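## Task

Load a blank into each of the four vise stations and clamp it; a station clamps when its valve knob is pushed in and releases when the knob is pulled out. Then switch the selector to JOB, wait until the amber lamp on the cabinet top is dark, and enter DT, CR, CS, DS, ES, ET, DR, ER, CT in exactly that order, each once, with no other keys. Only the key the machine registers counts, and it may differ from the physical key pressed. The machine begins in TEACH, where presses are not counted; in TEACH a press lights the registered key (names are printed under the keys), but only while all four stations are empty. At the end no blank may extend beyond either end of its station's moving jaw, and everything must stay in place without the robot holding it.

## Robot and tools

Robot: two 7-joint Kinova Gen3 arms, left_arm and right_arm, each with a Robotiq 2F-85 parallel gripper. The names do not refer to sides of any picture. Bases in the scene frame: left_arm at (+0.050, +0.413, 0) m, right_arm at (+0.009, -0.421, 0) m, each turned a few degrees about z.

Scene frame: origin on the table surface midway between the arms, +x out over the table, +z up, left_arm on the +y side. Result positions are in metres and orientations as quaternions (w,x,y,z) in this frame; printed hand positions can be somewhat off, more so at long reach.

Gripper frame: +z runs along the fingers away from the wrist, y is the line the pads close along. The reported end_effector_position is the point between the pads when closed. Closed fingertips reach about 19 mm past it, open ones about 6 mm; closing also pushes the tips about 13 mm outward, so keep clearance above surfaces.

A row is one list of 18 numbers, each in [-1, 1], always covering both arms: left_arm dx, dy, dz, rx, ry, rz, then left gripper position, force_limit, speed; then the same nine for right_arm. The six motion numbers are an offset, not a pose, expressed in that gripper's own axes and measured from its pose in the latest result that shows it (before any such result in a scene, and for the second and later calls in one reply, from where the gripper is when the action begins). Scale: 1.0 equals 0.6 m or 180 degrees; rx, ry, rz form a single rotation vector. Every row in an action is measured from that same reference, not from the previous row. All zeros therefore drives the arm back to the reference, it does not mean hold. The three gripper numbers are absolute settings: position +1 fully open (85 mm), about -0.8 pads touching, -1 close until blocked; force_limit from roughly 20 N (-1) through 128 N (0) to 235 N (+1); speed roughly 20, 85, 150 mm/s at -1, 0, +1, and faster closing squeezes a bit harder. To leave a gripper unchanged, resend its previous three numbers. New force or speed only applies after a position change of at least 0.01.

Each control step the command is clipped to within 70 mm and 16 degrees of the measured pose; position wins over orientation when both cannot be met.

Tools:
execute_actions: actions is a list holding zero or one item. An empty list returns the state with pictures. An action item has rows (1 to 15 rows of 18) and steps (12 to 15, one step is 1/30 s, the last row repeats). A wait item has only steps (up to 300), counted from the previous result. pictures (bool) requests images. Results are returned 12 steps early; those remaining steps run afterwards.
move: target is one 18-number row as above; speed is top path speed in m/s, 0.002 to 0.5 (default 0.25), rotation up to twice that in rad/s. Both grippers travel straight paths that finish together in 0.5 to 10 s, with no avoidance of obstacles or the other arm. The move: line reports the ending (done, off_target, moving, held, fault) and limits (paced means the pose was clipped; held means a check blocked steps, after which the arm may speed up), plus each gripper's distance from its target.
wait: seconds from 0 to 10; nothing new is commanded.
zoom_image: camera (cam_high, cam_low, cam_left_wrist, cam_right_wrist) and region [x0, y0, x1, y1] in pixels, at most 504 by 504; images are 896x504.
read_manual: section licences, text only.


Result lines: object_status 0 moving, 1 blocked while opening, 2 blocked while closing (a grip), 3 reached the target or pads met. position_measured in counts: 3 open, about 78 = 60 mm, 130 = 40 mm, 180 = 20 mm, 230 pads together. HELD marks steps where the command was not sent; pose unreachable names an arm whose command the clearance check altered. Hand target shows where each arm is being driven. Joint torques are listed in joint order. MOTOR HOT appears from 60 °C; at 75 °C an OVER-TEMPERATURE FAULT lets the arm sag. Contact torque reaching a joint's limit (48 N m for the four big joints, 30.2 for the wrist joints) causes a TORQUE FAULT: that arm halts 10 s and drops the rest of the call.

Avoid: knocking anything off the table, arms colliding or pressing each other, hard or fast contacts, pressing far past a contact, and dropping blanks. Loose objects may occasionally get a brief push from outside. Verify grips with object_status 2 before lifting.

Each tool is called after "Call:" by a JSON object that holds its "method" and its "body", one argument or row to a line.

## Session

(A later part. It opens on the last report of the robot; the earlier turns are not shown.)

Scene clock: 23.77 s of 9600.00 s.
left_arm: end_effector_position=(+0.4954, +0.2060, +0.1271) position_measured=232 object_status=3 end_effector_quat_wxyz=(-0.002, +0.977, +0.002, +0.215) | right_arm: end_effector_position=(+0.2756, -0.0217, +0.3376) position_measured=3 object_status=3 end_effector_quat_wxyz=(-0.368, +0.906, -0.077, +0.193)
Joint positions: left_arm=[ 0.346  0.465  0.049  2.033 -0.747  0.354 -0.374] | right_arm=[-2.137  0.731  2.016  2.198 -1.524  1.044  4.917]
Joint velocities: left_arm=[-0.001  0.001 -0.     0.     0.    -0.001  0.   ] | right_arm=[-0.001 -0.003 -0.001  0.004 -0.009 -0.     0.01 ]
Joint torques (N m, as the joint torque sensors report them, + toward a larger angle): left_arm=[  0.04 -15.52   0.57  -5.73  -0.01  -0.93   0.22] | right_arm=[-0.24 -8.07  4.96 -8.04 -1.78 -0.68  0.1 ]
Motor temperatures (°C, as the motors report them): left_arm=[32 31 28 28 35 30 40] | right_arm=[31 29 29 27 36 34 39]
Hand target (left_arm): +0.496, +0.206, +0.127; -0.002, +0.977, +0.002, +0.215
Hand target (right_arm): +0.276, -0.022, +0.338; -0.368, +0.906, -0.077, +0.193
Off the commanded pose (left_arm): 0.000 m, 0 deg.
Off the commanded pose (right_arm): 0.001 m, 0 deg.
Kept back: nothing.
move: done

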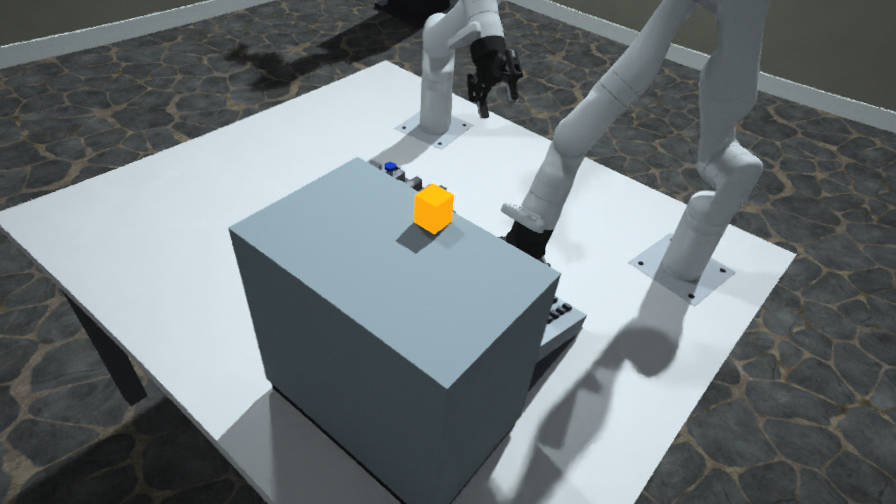

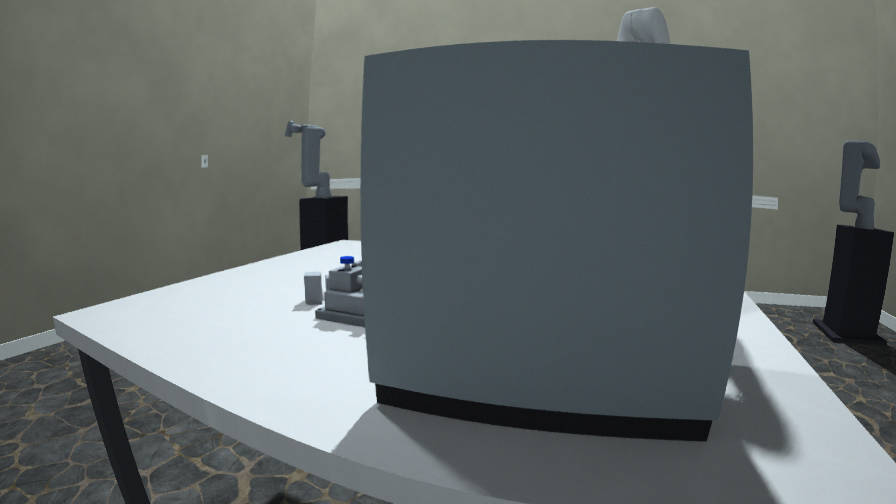

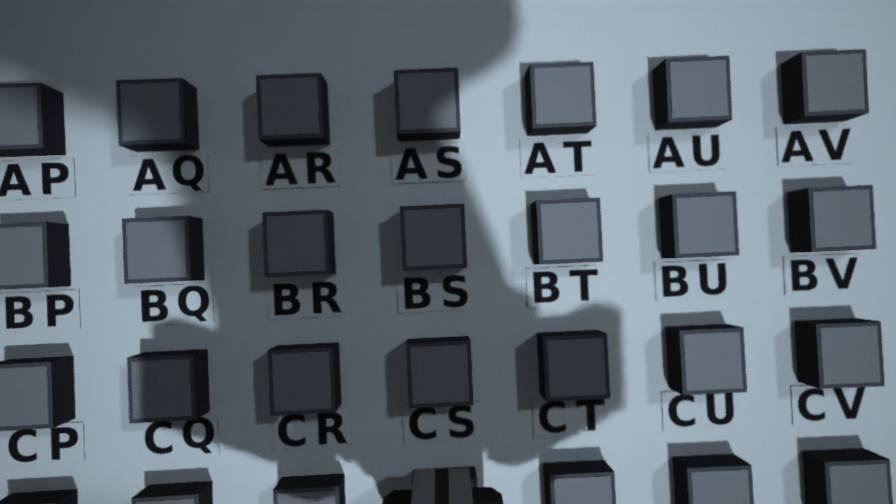

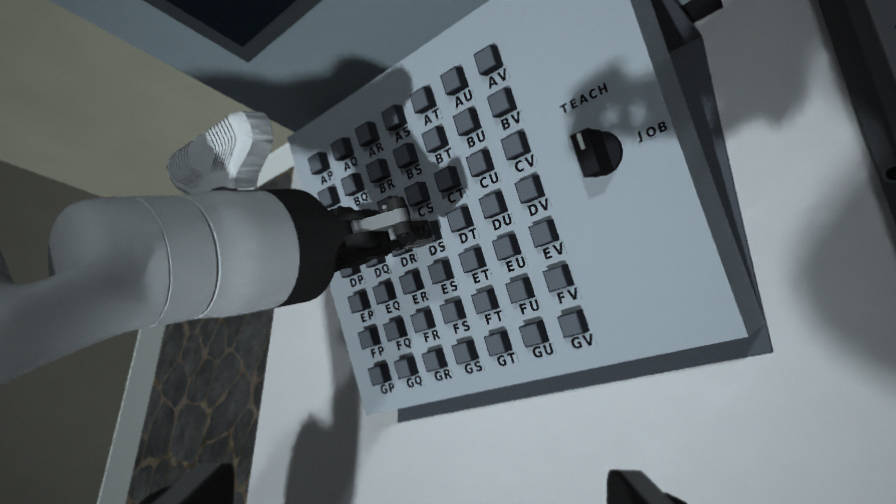

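Just touching. Press a bit more.

Call:
{"method": "move", "body": {
  "target": [0,0,0.005,0,0,0,-1,0,1,0,0,0,0,0,0,1,0,0],
  "speed": 0.02
}}

Scene clock: 24.70 s of 9600.00 s.
left_arm: end_effector_position=(+0.4964, +0.2060, +0.1250) position_measured=232 object_status=3 end_effector_quat_wxyz=(-0.002, +0.977, +0.002, +0.215) | right_arm: end_effector_position=(+0.2756, -0.0217, +0.3376) position_measured=3 object_status=3 end_effector_quat_wxyz=(-0.368, +0.906, -0.077, +0.193)
Joint positions: left_arm=[ 0.35   0.47   0.042  2.033 -0.752  0.347 -0.369] | right_arm=[-2.137  0.731  2.016  2.198 -1.524  1.044  4.917]
Joint velocities: left_arm=[ 0.001  0.    -0.001  0.001 -0.002  0.001  0.002] | right_arm=[ 0.002 -0.001  0.    -0.001  0.     0.    -0.   ]
Joint torques (N m, as the joint torque sensors report them, + toward a larger angle): left_arm=[  0.24 -14.92   0.72  -5.74  -0.17  -0.88   0.02] | right_arm=[ 0.01 -8.07  5.04 -7.83 -1.87 -0.63  0.09]
Motor temperatures (°C, as the motors report them): left_arm=[32 31 28 28 35 30 40] | right_arm=[31 29 29 27 36 34 39]
Hand target (left_arm): +0.497, +0.206, +0.124; -0.002, +0.977, +0.002, +0.215
Hand target (right_arm): +0.276, -0.022, +0.338; -0.368, +0.906, -0.077, +0.193
Off the commanded pose (left_arm): 0.001 m, 0 deg.
Off the commanded pose (right_arm): 0.000 m, 0 deg.
Kept back: nothing.
move: done

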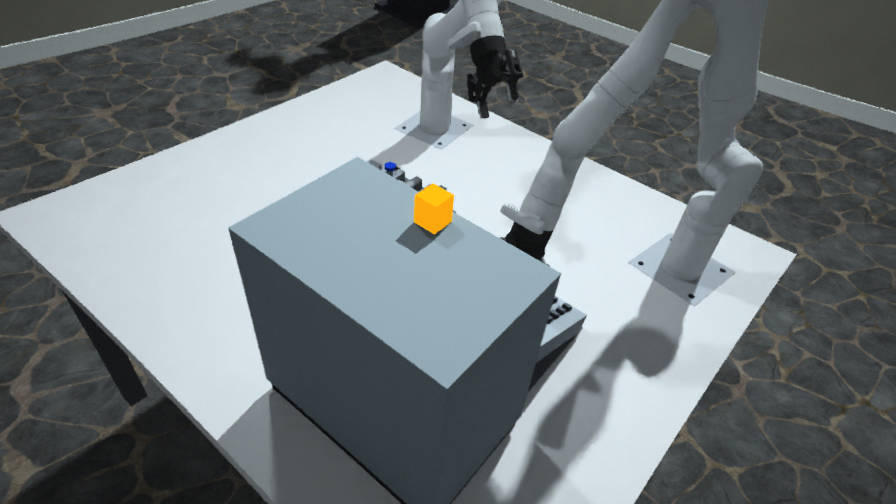

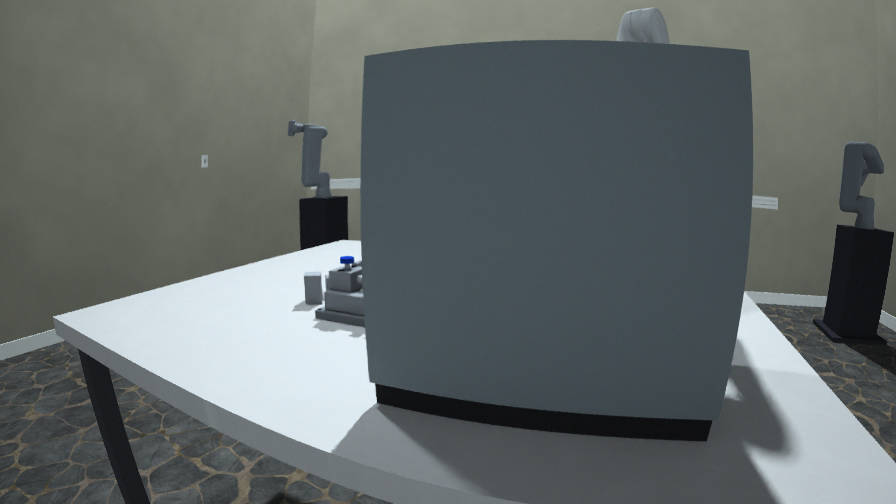

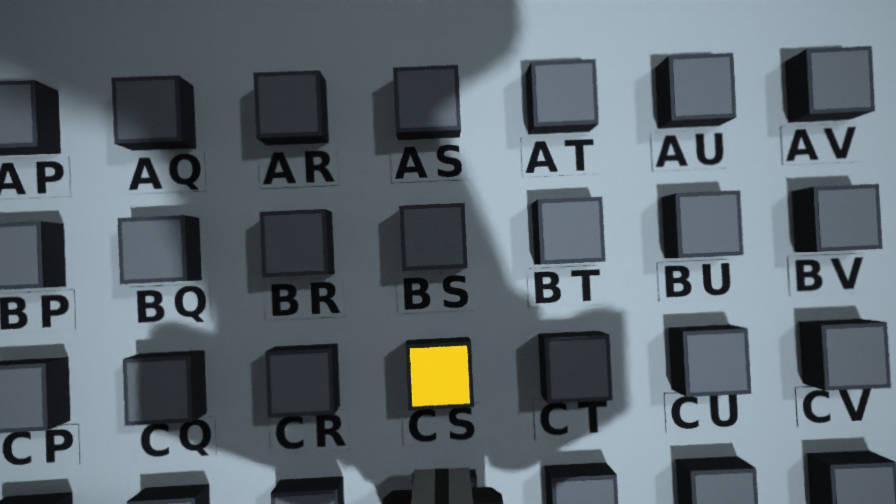

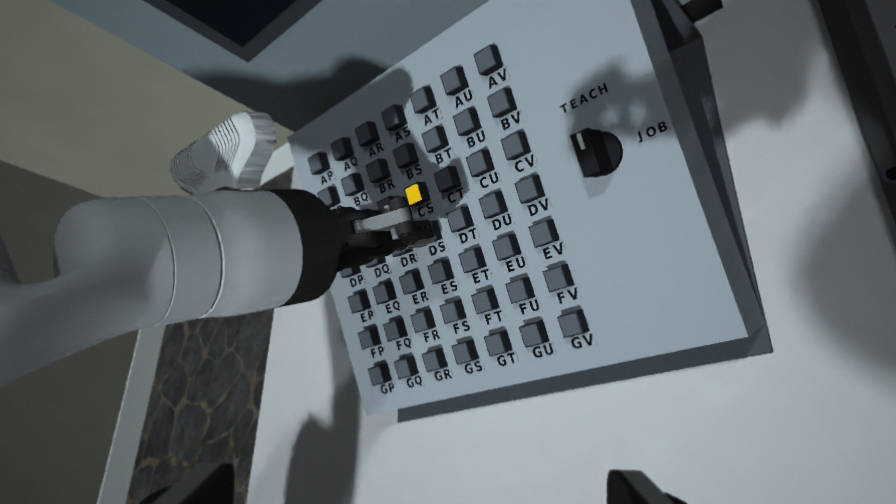

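Call:
{"method": "execute_actions", "body": {
  "actions": [
    {"rows":[[0,0,-0.02,0,0,0,-1,0,1,0,0,0,0,0,0,1,0,0]],"steps":15}
  ]
}}

Call:
{"method": "move", "body": {
  "target": [-0.0565,0.0565,0,0,0,0,-1,0,1,0,0,0,0,0,0,1,0,0],
  "speed": 0.15
}}

Call:
{"method": "move", "body": {
  "target": [0,0,0.0215,0,0,0,-1,0,1,0,0,0,0,0,0,1,0,0],
  "speed": 0.03
}}

Scene clock: 26.13 s of 9600.00 s.
left_arm: end_effector_position=(+0.4949, +0.2064, +0.1308) position_measured=232 object_status=3 end_effector_quat_wxyz=(-0.002, +0.976, +0.003, +0.216) | right_arm: end_effector_position=(+0.2756, -0.0217, +0.3376) position_measured=3 object_status=3 end_effector_quat_wxyz=(-0.368, +0.906, -0.077, +0.193)
Joint positions: left_arm=[ 0.344  0.455  0.052  2.035 -0.744  0.359 -0.377] | right_arm=[-2.137  0.731  2.016  2.198 -1.524  1.044  4.917]
Joint velocities: left_arm=[-0.067 -0.195  0.155  0.011  0.141  0.198 -0.133] | right_arm=[ 0.    -0.     0.     0.     0.    -0.001  0.   ]
Joint torques (N m, as the joint torque sensors report them, + toward a larger angle): left_arm=[  0.56 -14.86   0.74  -5.56   0.12  -0.77   0.42] | right_arm=[-0.18 -8.08  4.92 -7.87 -1.9  -0.73  0.02]
Motor temperatures (°C, as the motors report them): left_arm=[32 32 28 28 35 30 40] | right_arm=[31 29 29 27 36 34 39]
Steps of this call (steps 1 to 40: nothing new was sent; steps 41 to 43: the first 3 steps of this action). Readings (end_effector_position | what the end effector reports):
41: left_arm (+0.4964, +0.2061, +0.1256) | right_arm (+0.2756, -0.0217, +0.3376) | left_arm position_measured=232 object_status=3 | right_arm position_measured=3 object_status=3
42: left_arm (+0.4958, +0.2063, +0.1279) | right_arm (+0.2756, -0.0217, +0.3376) | left_arm position_measured=232 object_status=3 | right_arm position_measured=3 object_status=3
43: the state above

Scene clock: 27.43 s of 9600.00 s.
left_arm: end_effector_position=(+0.4614, +0.1724, +0.1217) position_measured=232 object_status=3 end_effector_quat_wxyz=(-0.003, +0.977, +0.002, +0.215) | right_arm: end_effector_position=(+0.2756, -0.0217, +0.3376) position_measured=3 object_status=3 end_effector_quat_wxyz=(-0.368, +0.906, -0.077, +0.193)
Joint positions: left_arm=[ 0.516  0.465 -0.009  2.06  -0.785  0.367 -0.216] | right_arm=[-2.137  0.731  2.016  2.198 -1.524  1.044  4.917]
Joint velocities: left_arm=[ 0.014  0.002 -0.002  0.001 -0.007 -0.003  0.009] | right_arm=[ 0.002  0.     0.     0.     0.    -0.001 -0.   ]
Joint torques (N m, as the joint torque sensors report them, + toward a larger angle): left_arm=[ -0.06 -16.15  -0.27  -5.26   0.29  -0.37  -0.02] | right_arm=[-0.25 -8.18  5.1  -7.77 -1.86 -0.62 -0.07]
Motor temperatures (°C, as the motors report them): left_arm=[32 32 28 28 35 30 40] | right_arm=[31 29 29 27 36 34 39]
Hand target (left_arm): +0.461, +0.172, +0.122; -0.003, +0.977, +0.002, +0.215
Hand target (right_arm): +0.276, -0.022, +0.338; -0.368, +0.906, -0.077, +0.193
Off your previous action's commanded pose (left_arm): 0.000 m, 0 deg at its last step (step 12 of this call).
Off your previous action's commanded pose (right_arm): 0.000 m, 0 deg at its last step (step 12 of this call).
Off the commanded pose (left_arm): 0.001 m, 0 deg.
Off the commanded pose (right_arm): 0.000 m, 0 deg.
Kept back: nothing.
move: done

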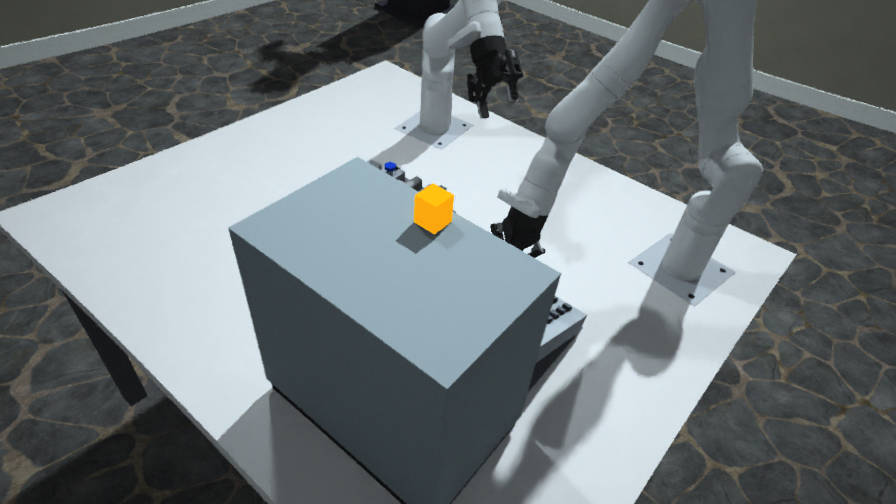

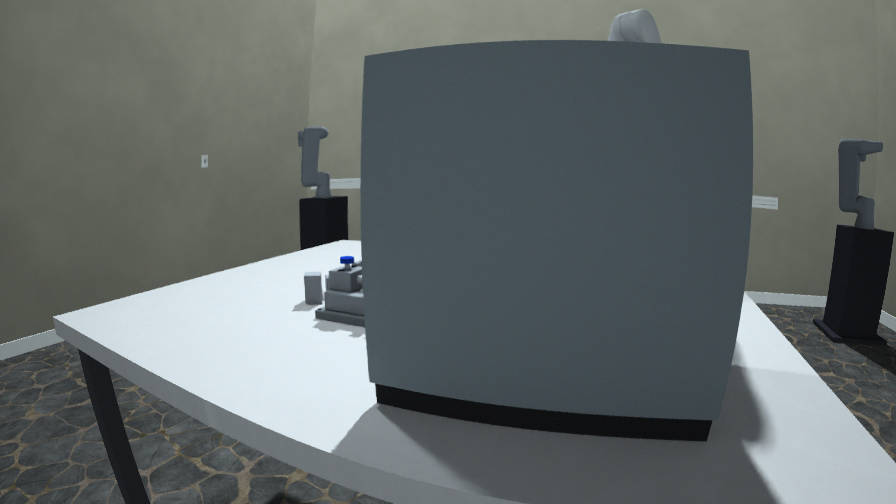

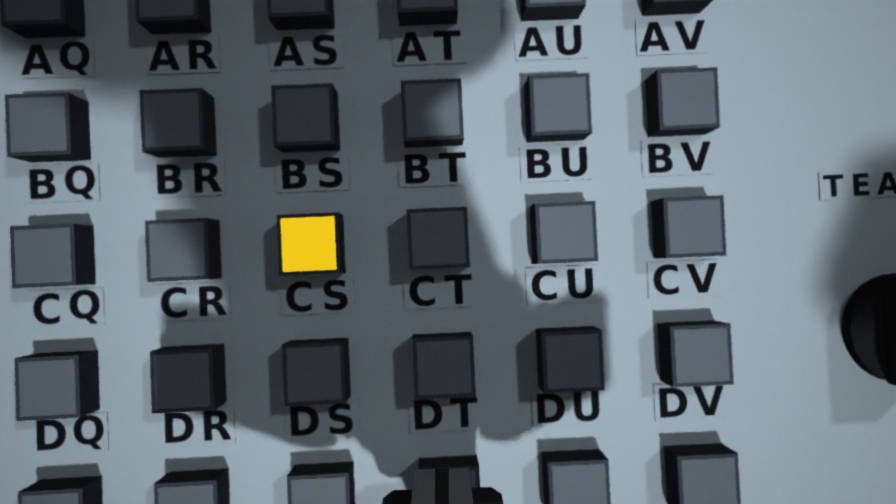

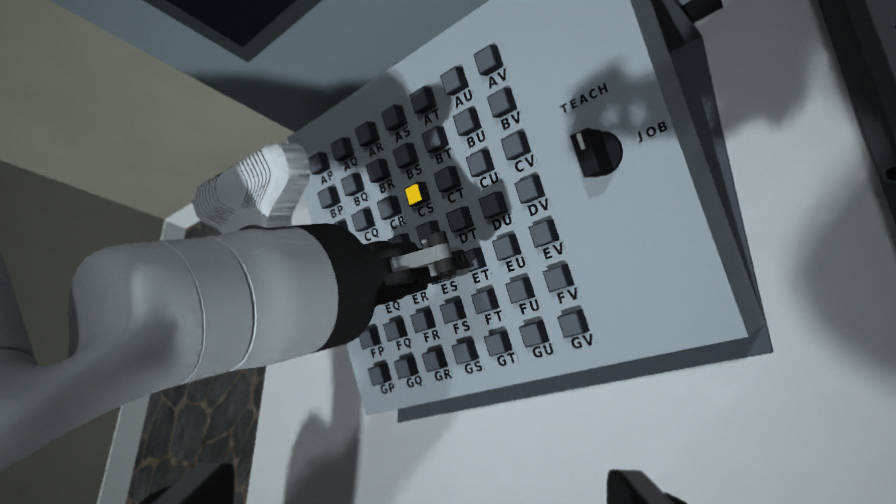

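Scene clock: 28.17 s of 9600.00 s.
left_arm: end_effector_position=(+0.4666, +0.1725, +0.1106) position_measured=232 object_status=3 end_effector_quat_wxyz=(-0.003, +0.977, +0.002, +0.215) | right_arm: end_effector_position=(+0.2756, -0.0217, +0.3376) position_measured=3 object_status=3 end_effector_quat_wxyz=(-0.368, +0.906, -0.077, +0.193)
Joint positions: left_arm=[ 0.528  0.496 -0.037  2.058 -0.809  0.334 -0.193] | right_arm=[-2.137  0.731  2.016  2.198 -1.524  1.044  4.917]
Joint velocities: left_arm=[ 0.004  0.004 -0.005  0.    -0.005 -0.007  0.005] | right_arm=[ 0.001 -0.     0.     0.     0.    -0.     0.001]
Joint torques (N m, as the joint torque sensors report them, + toward a larger angle): left_arm=[ -0.08 -15.41   0.2   -5.36   0.12  -0.4    0.24] | right_arm=[-0.11 -8.2   4.91 -7.86 -1.84 -0.62  0.03]
Motor temperatures (°C, as the motors report them): left_arm=[32 32 28 28 35 30 40] | right_arm=[31 29 29 27 36 34 39]
Hand target (left_arm): +0.467, +0.172, +0.110; -0.003, +0.977, +0.002, +0.215
Hand target (right_arm): +0.276, -0.022, +0.338; -0.368, +0.906, -0.077, +0.193
Off the commanded pose (left_arm): 0.001 m, 0 deg.
Off the commanded pose (right_arm): 0.000 m, 0 deg.
Kept back: nothing.
move: done

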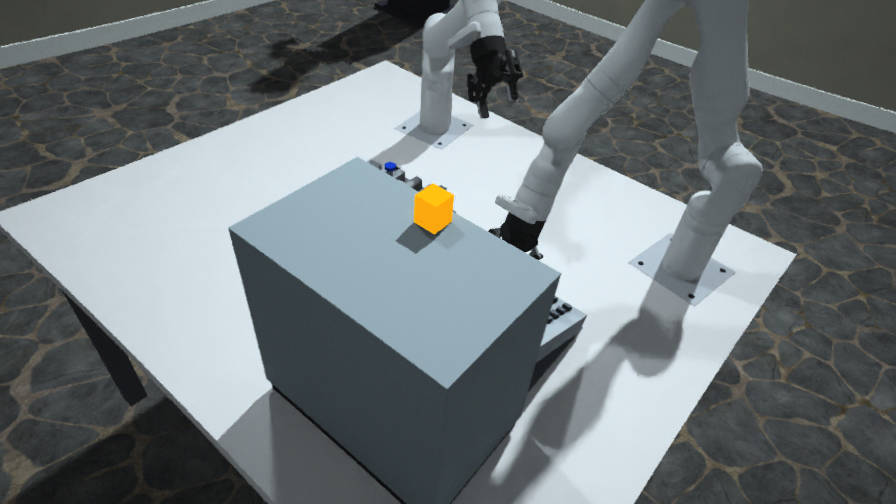

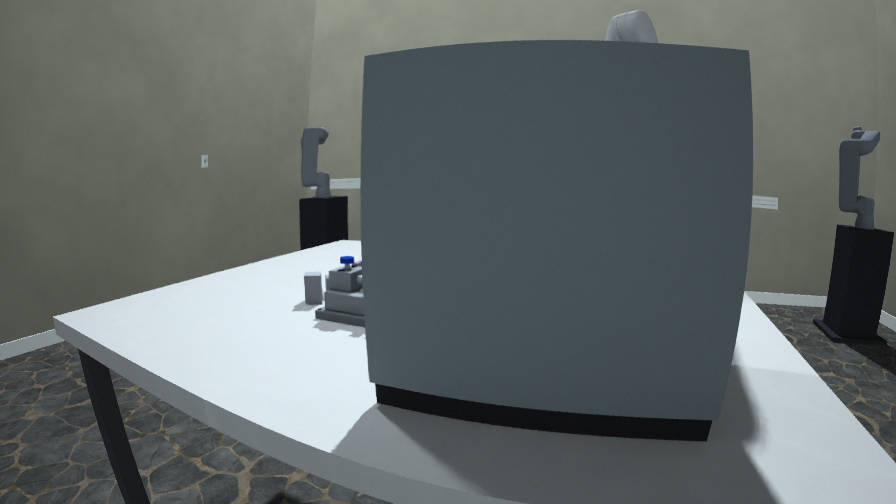

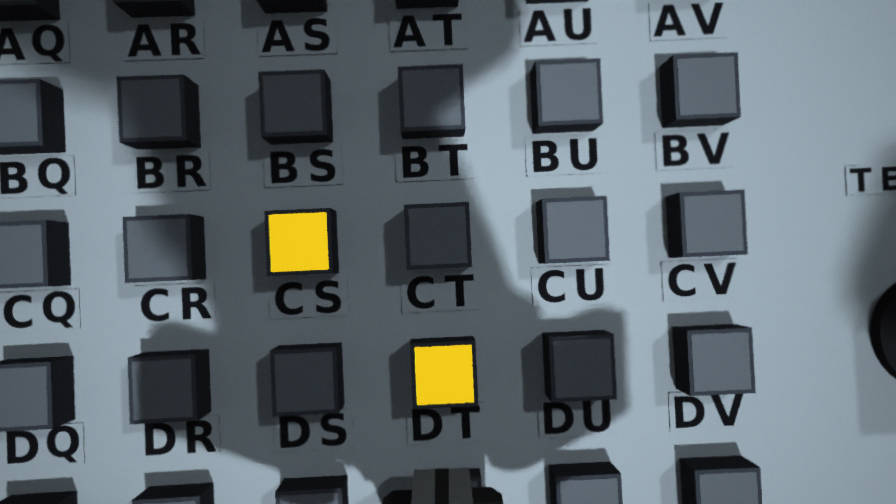

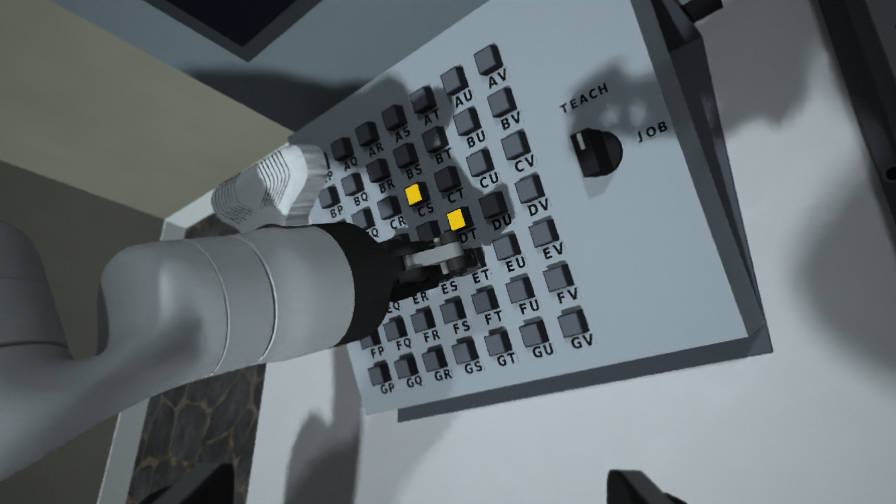

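Call:
{"method": "execute_actions", "body": {
  "actions": [
    {"rows":[[0,0,-0.01,0,0,0,-1,0,1,0,0,0,0,0,0,1,0,0],[0,0,-0.02,0,0,0,-1,0,1,0,0,0,0,0,0,1,0,0],[0,0,-0.02,0,0,0,-1,0,1,0,0,0,0,0,0,1,0,0],[0,0,-0.02,0,0,0,-1,0,1,0,0,0,0,0,0,1,0,0],[0,0,-0.02,0,0,0,-1,0,1,0,0,0,0,0,0,1,0,0],[-0.02,0,-0.02,0,0,0,-1,0,1,0,0,0,0,0,0,1,0,0],[-0.04,0,-0.02,0,0,0,-1,0,1,0,0,0,0,0,0,1,0,0],[-0.058,0.002,-0.02,0,0,0,-1,0,1,0,0,0,0,0,0,1,0,0]],"steps":15}
  ]
}}

Call:
{"method": "move", "body": {
  "target": [0,0,0.0215,0,0,0,-1,0,1,0,0,0,0,0,0,1,0,0],
  "speed": 0.03
}}

Scene clock: 29.27 s of 9600.00 s.
left_arm: end_effector_position=(+0.4652, +0.1726, +0.1154) position_measured=232 object_status=3 end_effector_quat_wxyz=(-0.002, +0.976, +0.003, +0.216) | right_arm: end_effector_position=(+0.2756, -0.0217, +0.3376) position_measured=3 object_status=3 end_effector_quat_wxyz=(-0.368, +0.906, -0.077, +0.193)
Joint positions: left_arm=[ 0.524  0.483 -0.029  2.059 -0.802  0.344 -0.199] | right_arm=[-2.137  0.731  2.016  2.198 -1.524  1.044  4.917]
Joint velocities: left_arm=[-0.057 -0.192  0.146  0.015  0.128  0.19  -0.123] | right_arm=[-0.002 -0.001  0.     0.001 -0.001 -0.    -0.001]
Joint torques (N m, as the joint torque sensors report them, + toward a larger angle): left_arm=[ -0.24 -15.9    0.73  -5.4   -0.35  -0.27   0.24] | right_arm=[-0.17 -8.15  5.07 -7.74 -1.87 -0.65  0.07]
Motor temperatures (°C, as the motors report them): left_arm=[32 32 28 28 35 30 40] | right_arm=[31 29 29 27 36 34 39]
Steps of this call (steps 1 to 30: nothing new was sent; steps 31 to 33: the first 3 steps of this action). Readings (end_effector_position | what the end effector reports):
31: left_arm (+0.4666, +0.1725, +0.1110) | right_arm (+0.2756, -0.0217, +0.3376) | left_arm position_measured=232 object_status=3 | right_arm position_measured=3 object_status=3
32: left_arm (+0.4661, +0.1726, +0.1129) | right_arm (+0.2756, -0.0217, +0.3376) | left_arm position_measured=232 object_status=3 | right_arm position_measured=3 object_status=3
33: the state above

Scene clock: 30.63 s of 9600.00 s.
left_arm: end_effector_position=(+0.4359, +0.1720, +0.0958) position_measured=232 object_status=3 end_effector_quat_wxyz=(-0.003, +0.977, +0.003, +0.215) | right_arm: end_effector_position=(+0.2756, -0.0217, +0.3376) position_measured=3 object_status=3 end_effector_quat_wxyz=(-0.368, +0.906, -0.077, +0.193)
Joint positions: left_arm=[ 0.661  0.502 -0.144  2.138 -0.887  0.265 -0.045] | right_arm=[-2.137  0.731  2.016  2.198 -1.524  1.044  4.917]
Joint velocities: left_arm=[ 0.007  0.    -0.006  0.002 -0.005 -0.004  0.006] | right_arm=[-0.001 -0.     0.     0.001  0.001  0.     0.   ]
Joint torques (N m, as the joint torque sensors report them, + toward a larger angle): left_arm=[  0.24 -14.1   -0.59  -4.97  -0.52  -0.37   0.4 ] | right_arm=[-0.25 -8.21  4.78 -7.97 -1.79 -0.63  0.03]
Motor temperatures (°C, as the motors report them): left_arm=[32 32 28 28 35 30 40] | right_arm=[31 29 29 27 36 34 39]
Hand target (left_arm): +0.436, +0.172, +0.095; -0.003, +0.977, +0.003, +0.214
Hand target (right_arm): +0.276, -0.022, +0.338; -0.368, +0.906, -0.077, +0.193
Off your previous action's commanded pose (left_arm): 0.002 m, 0 deg at its last step (step 12 of this call).
Off your previous action's commanded pose (right_arm): 0.000 m, 0 deg at its last step (step 12 of this call).
Off the commanded pose (left_arm): 0.001 m, 0 deg.
Off the commanded pose (right_arm): 0.000 m, 0 deg.
Kept back: nothing.
move: done

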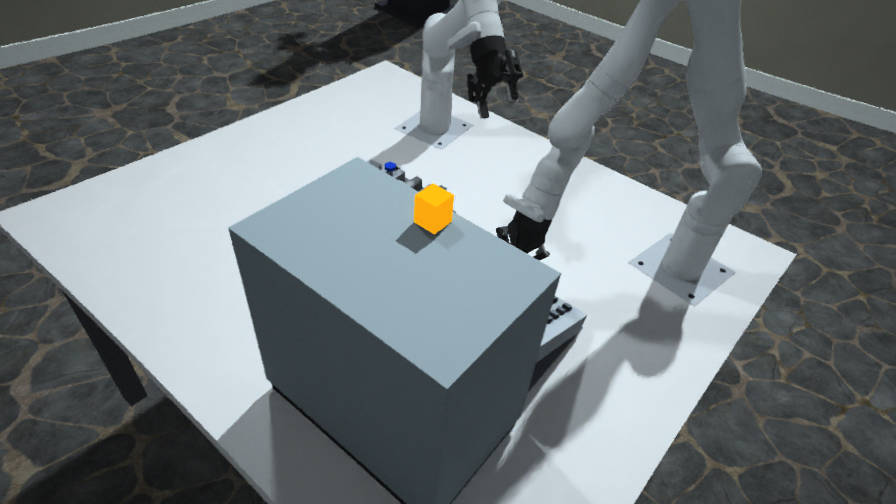

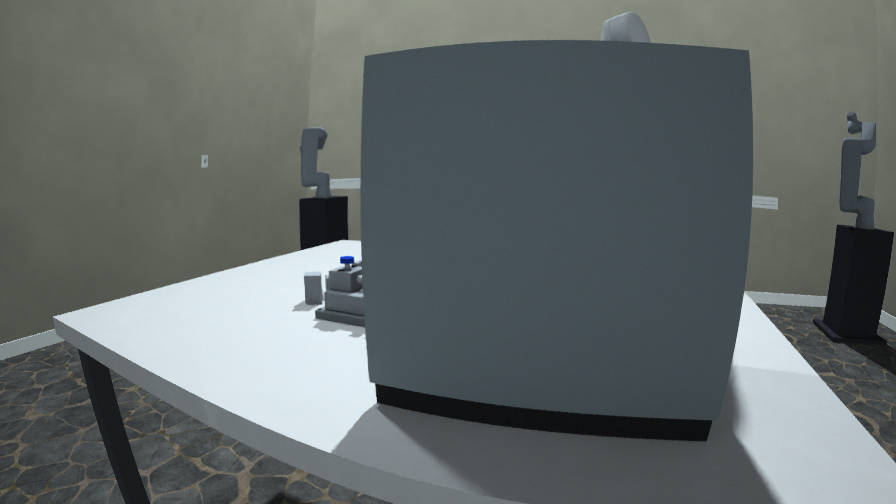

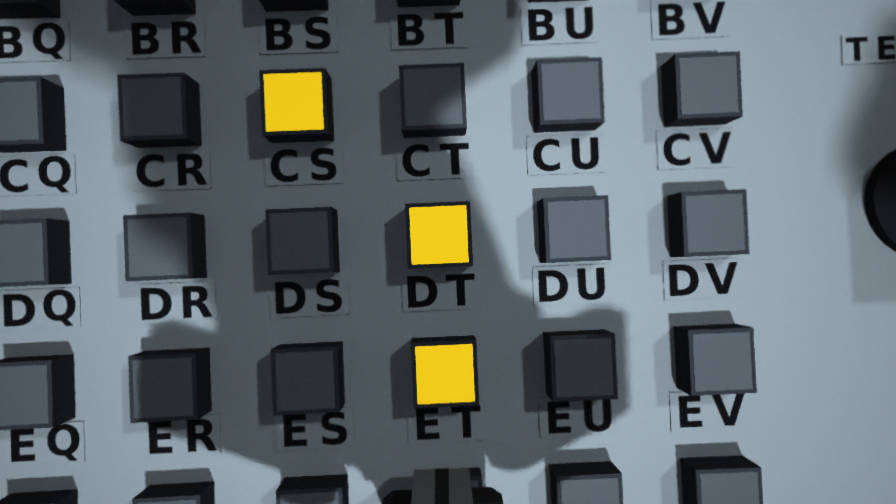

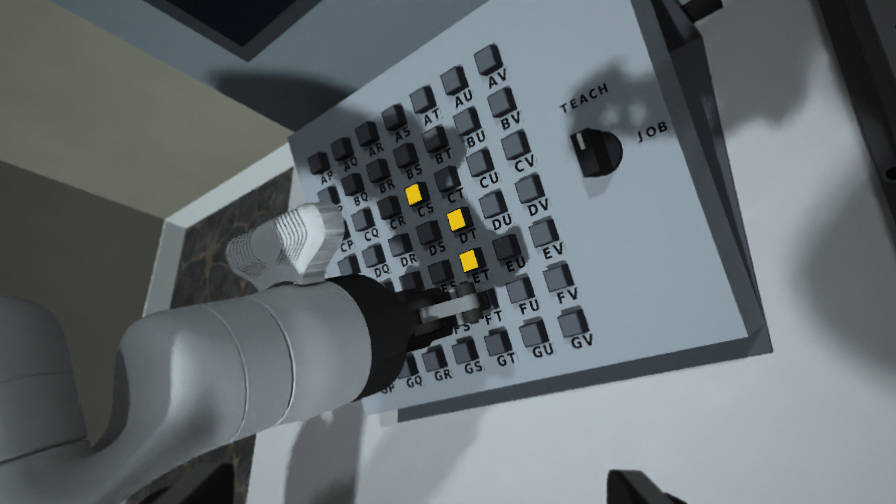

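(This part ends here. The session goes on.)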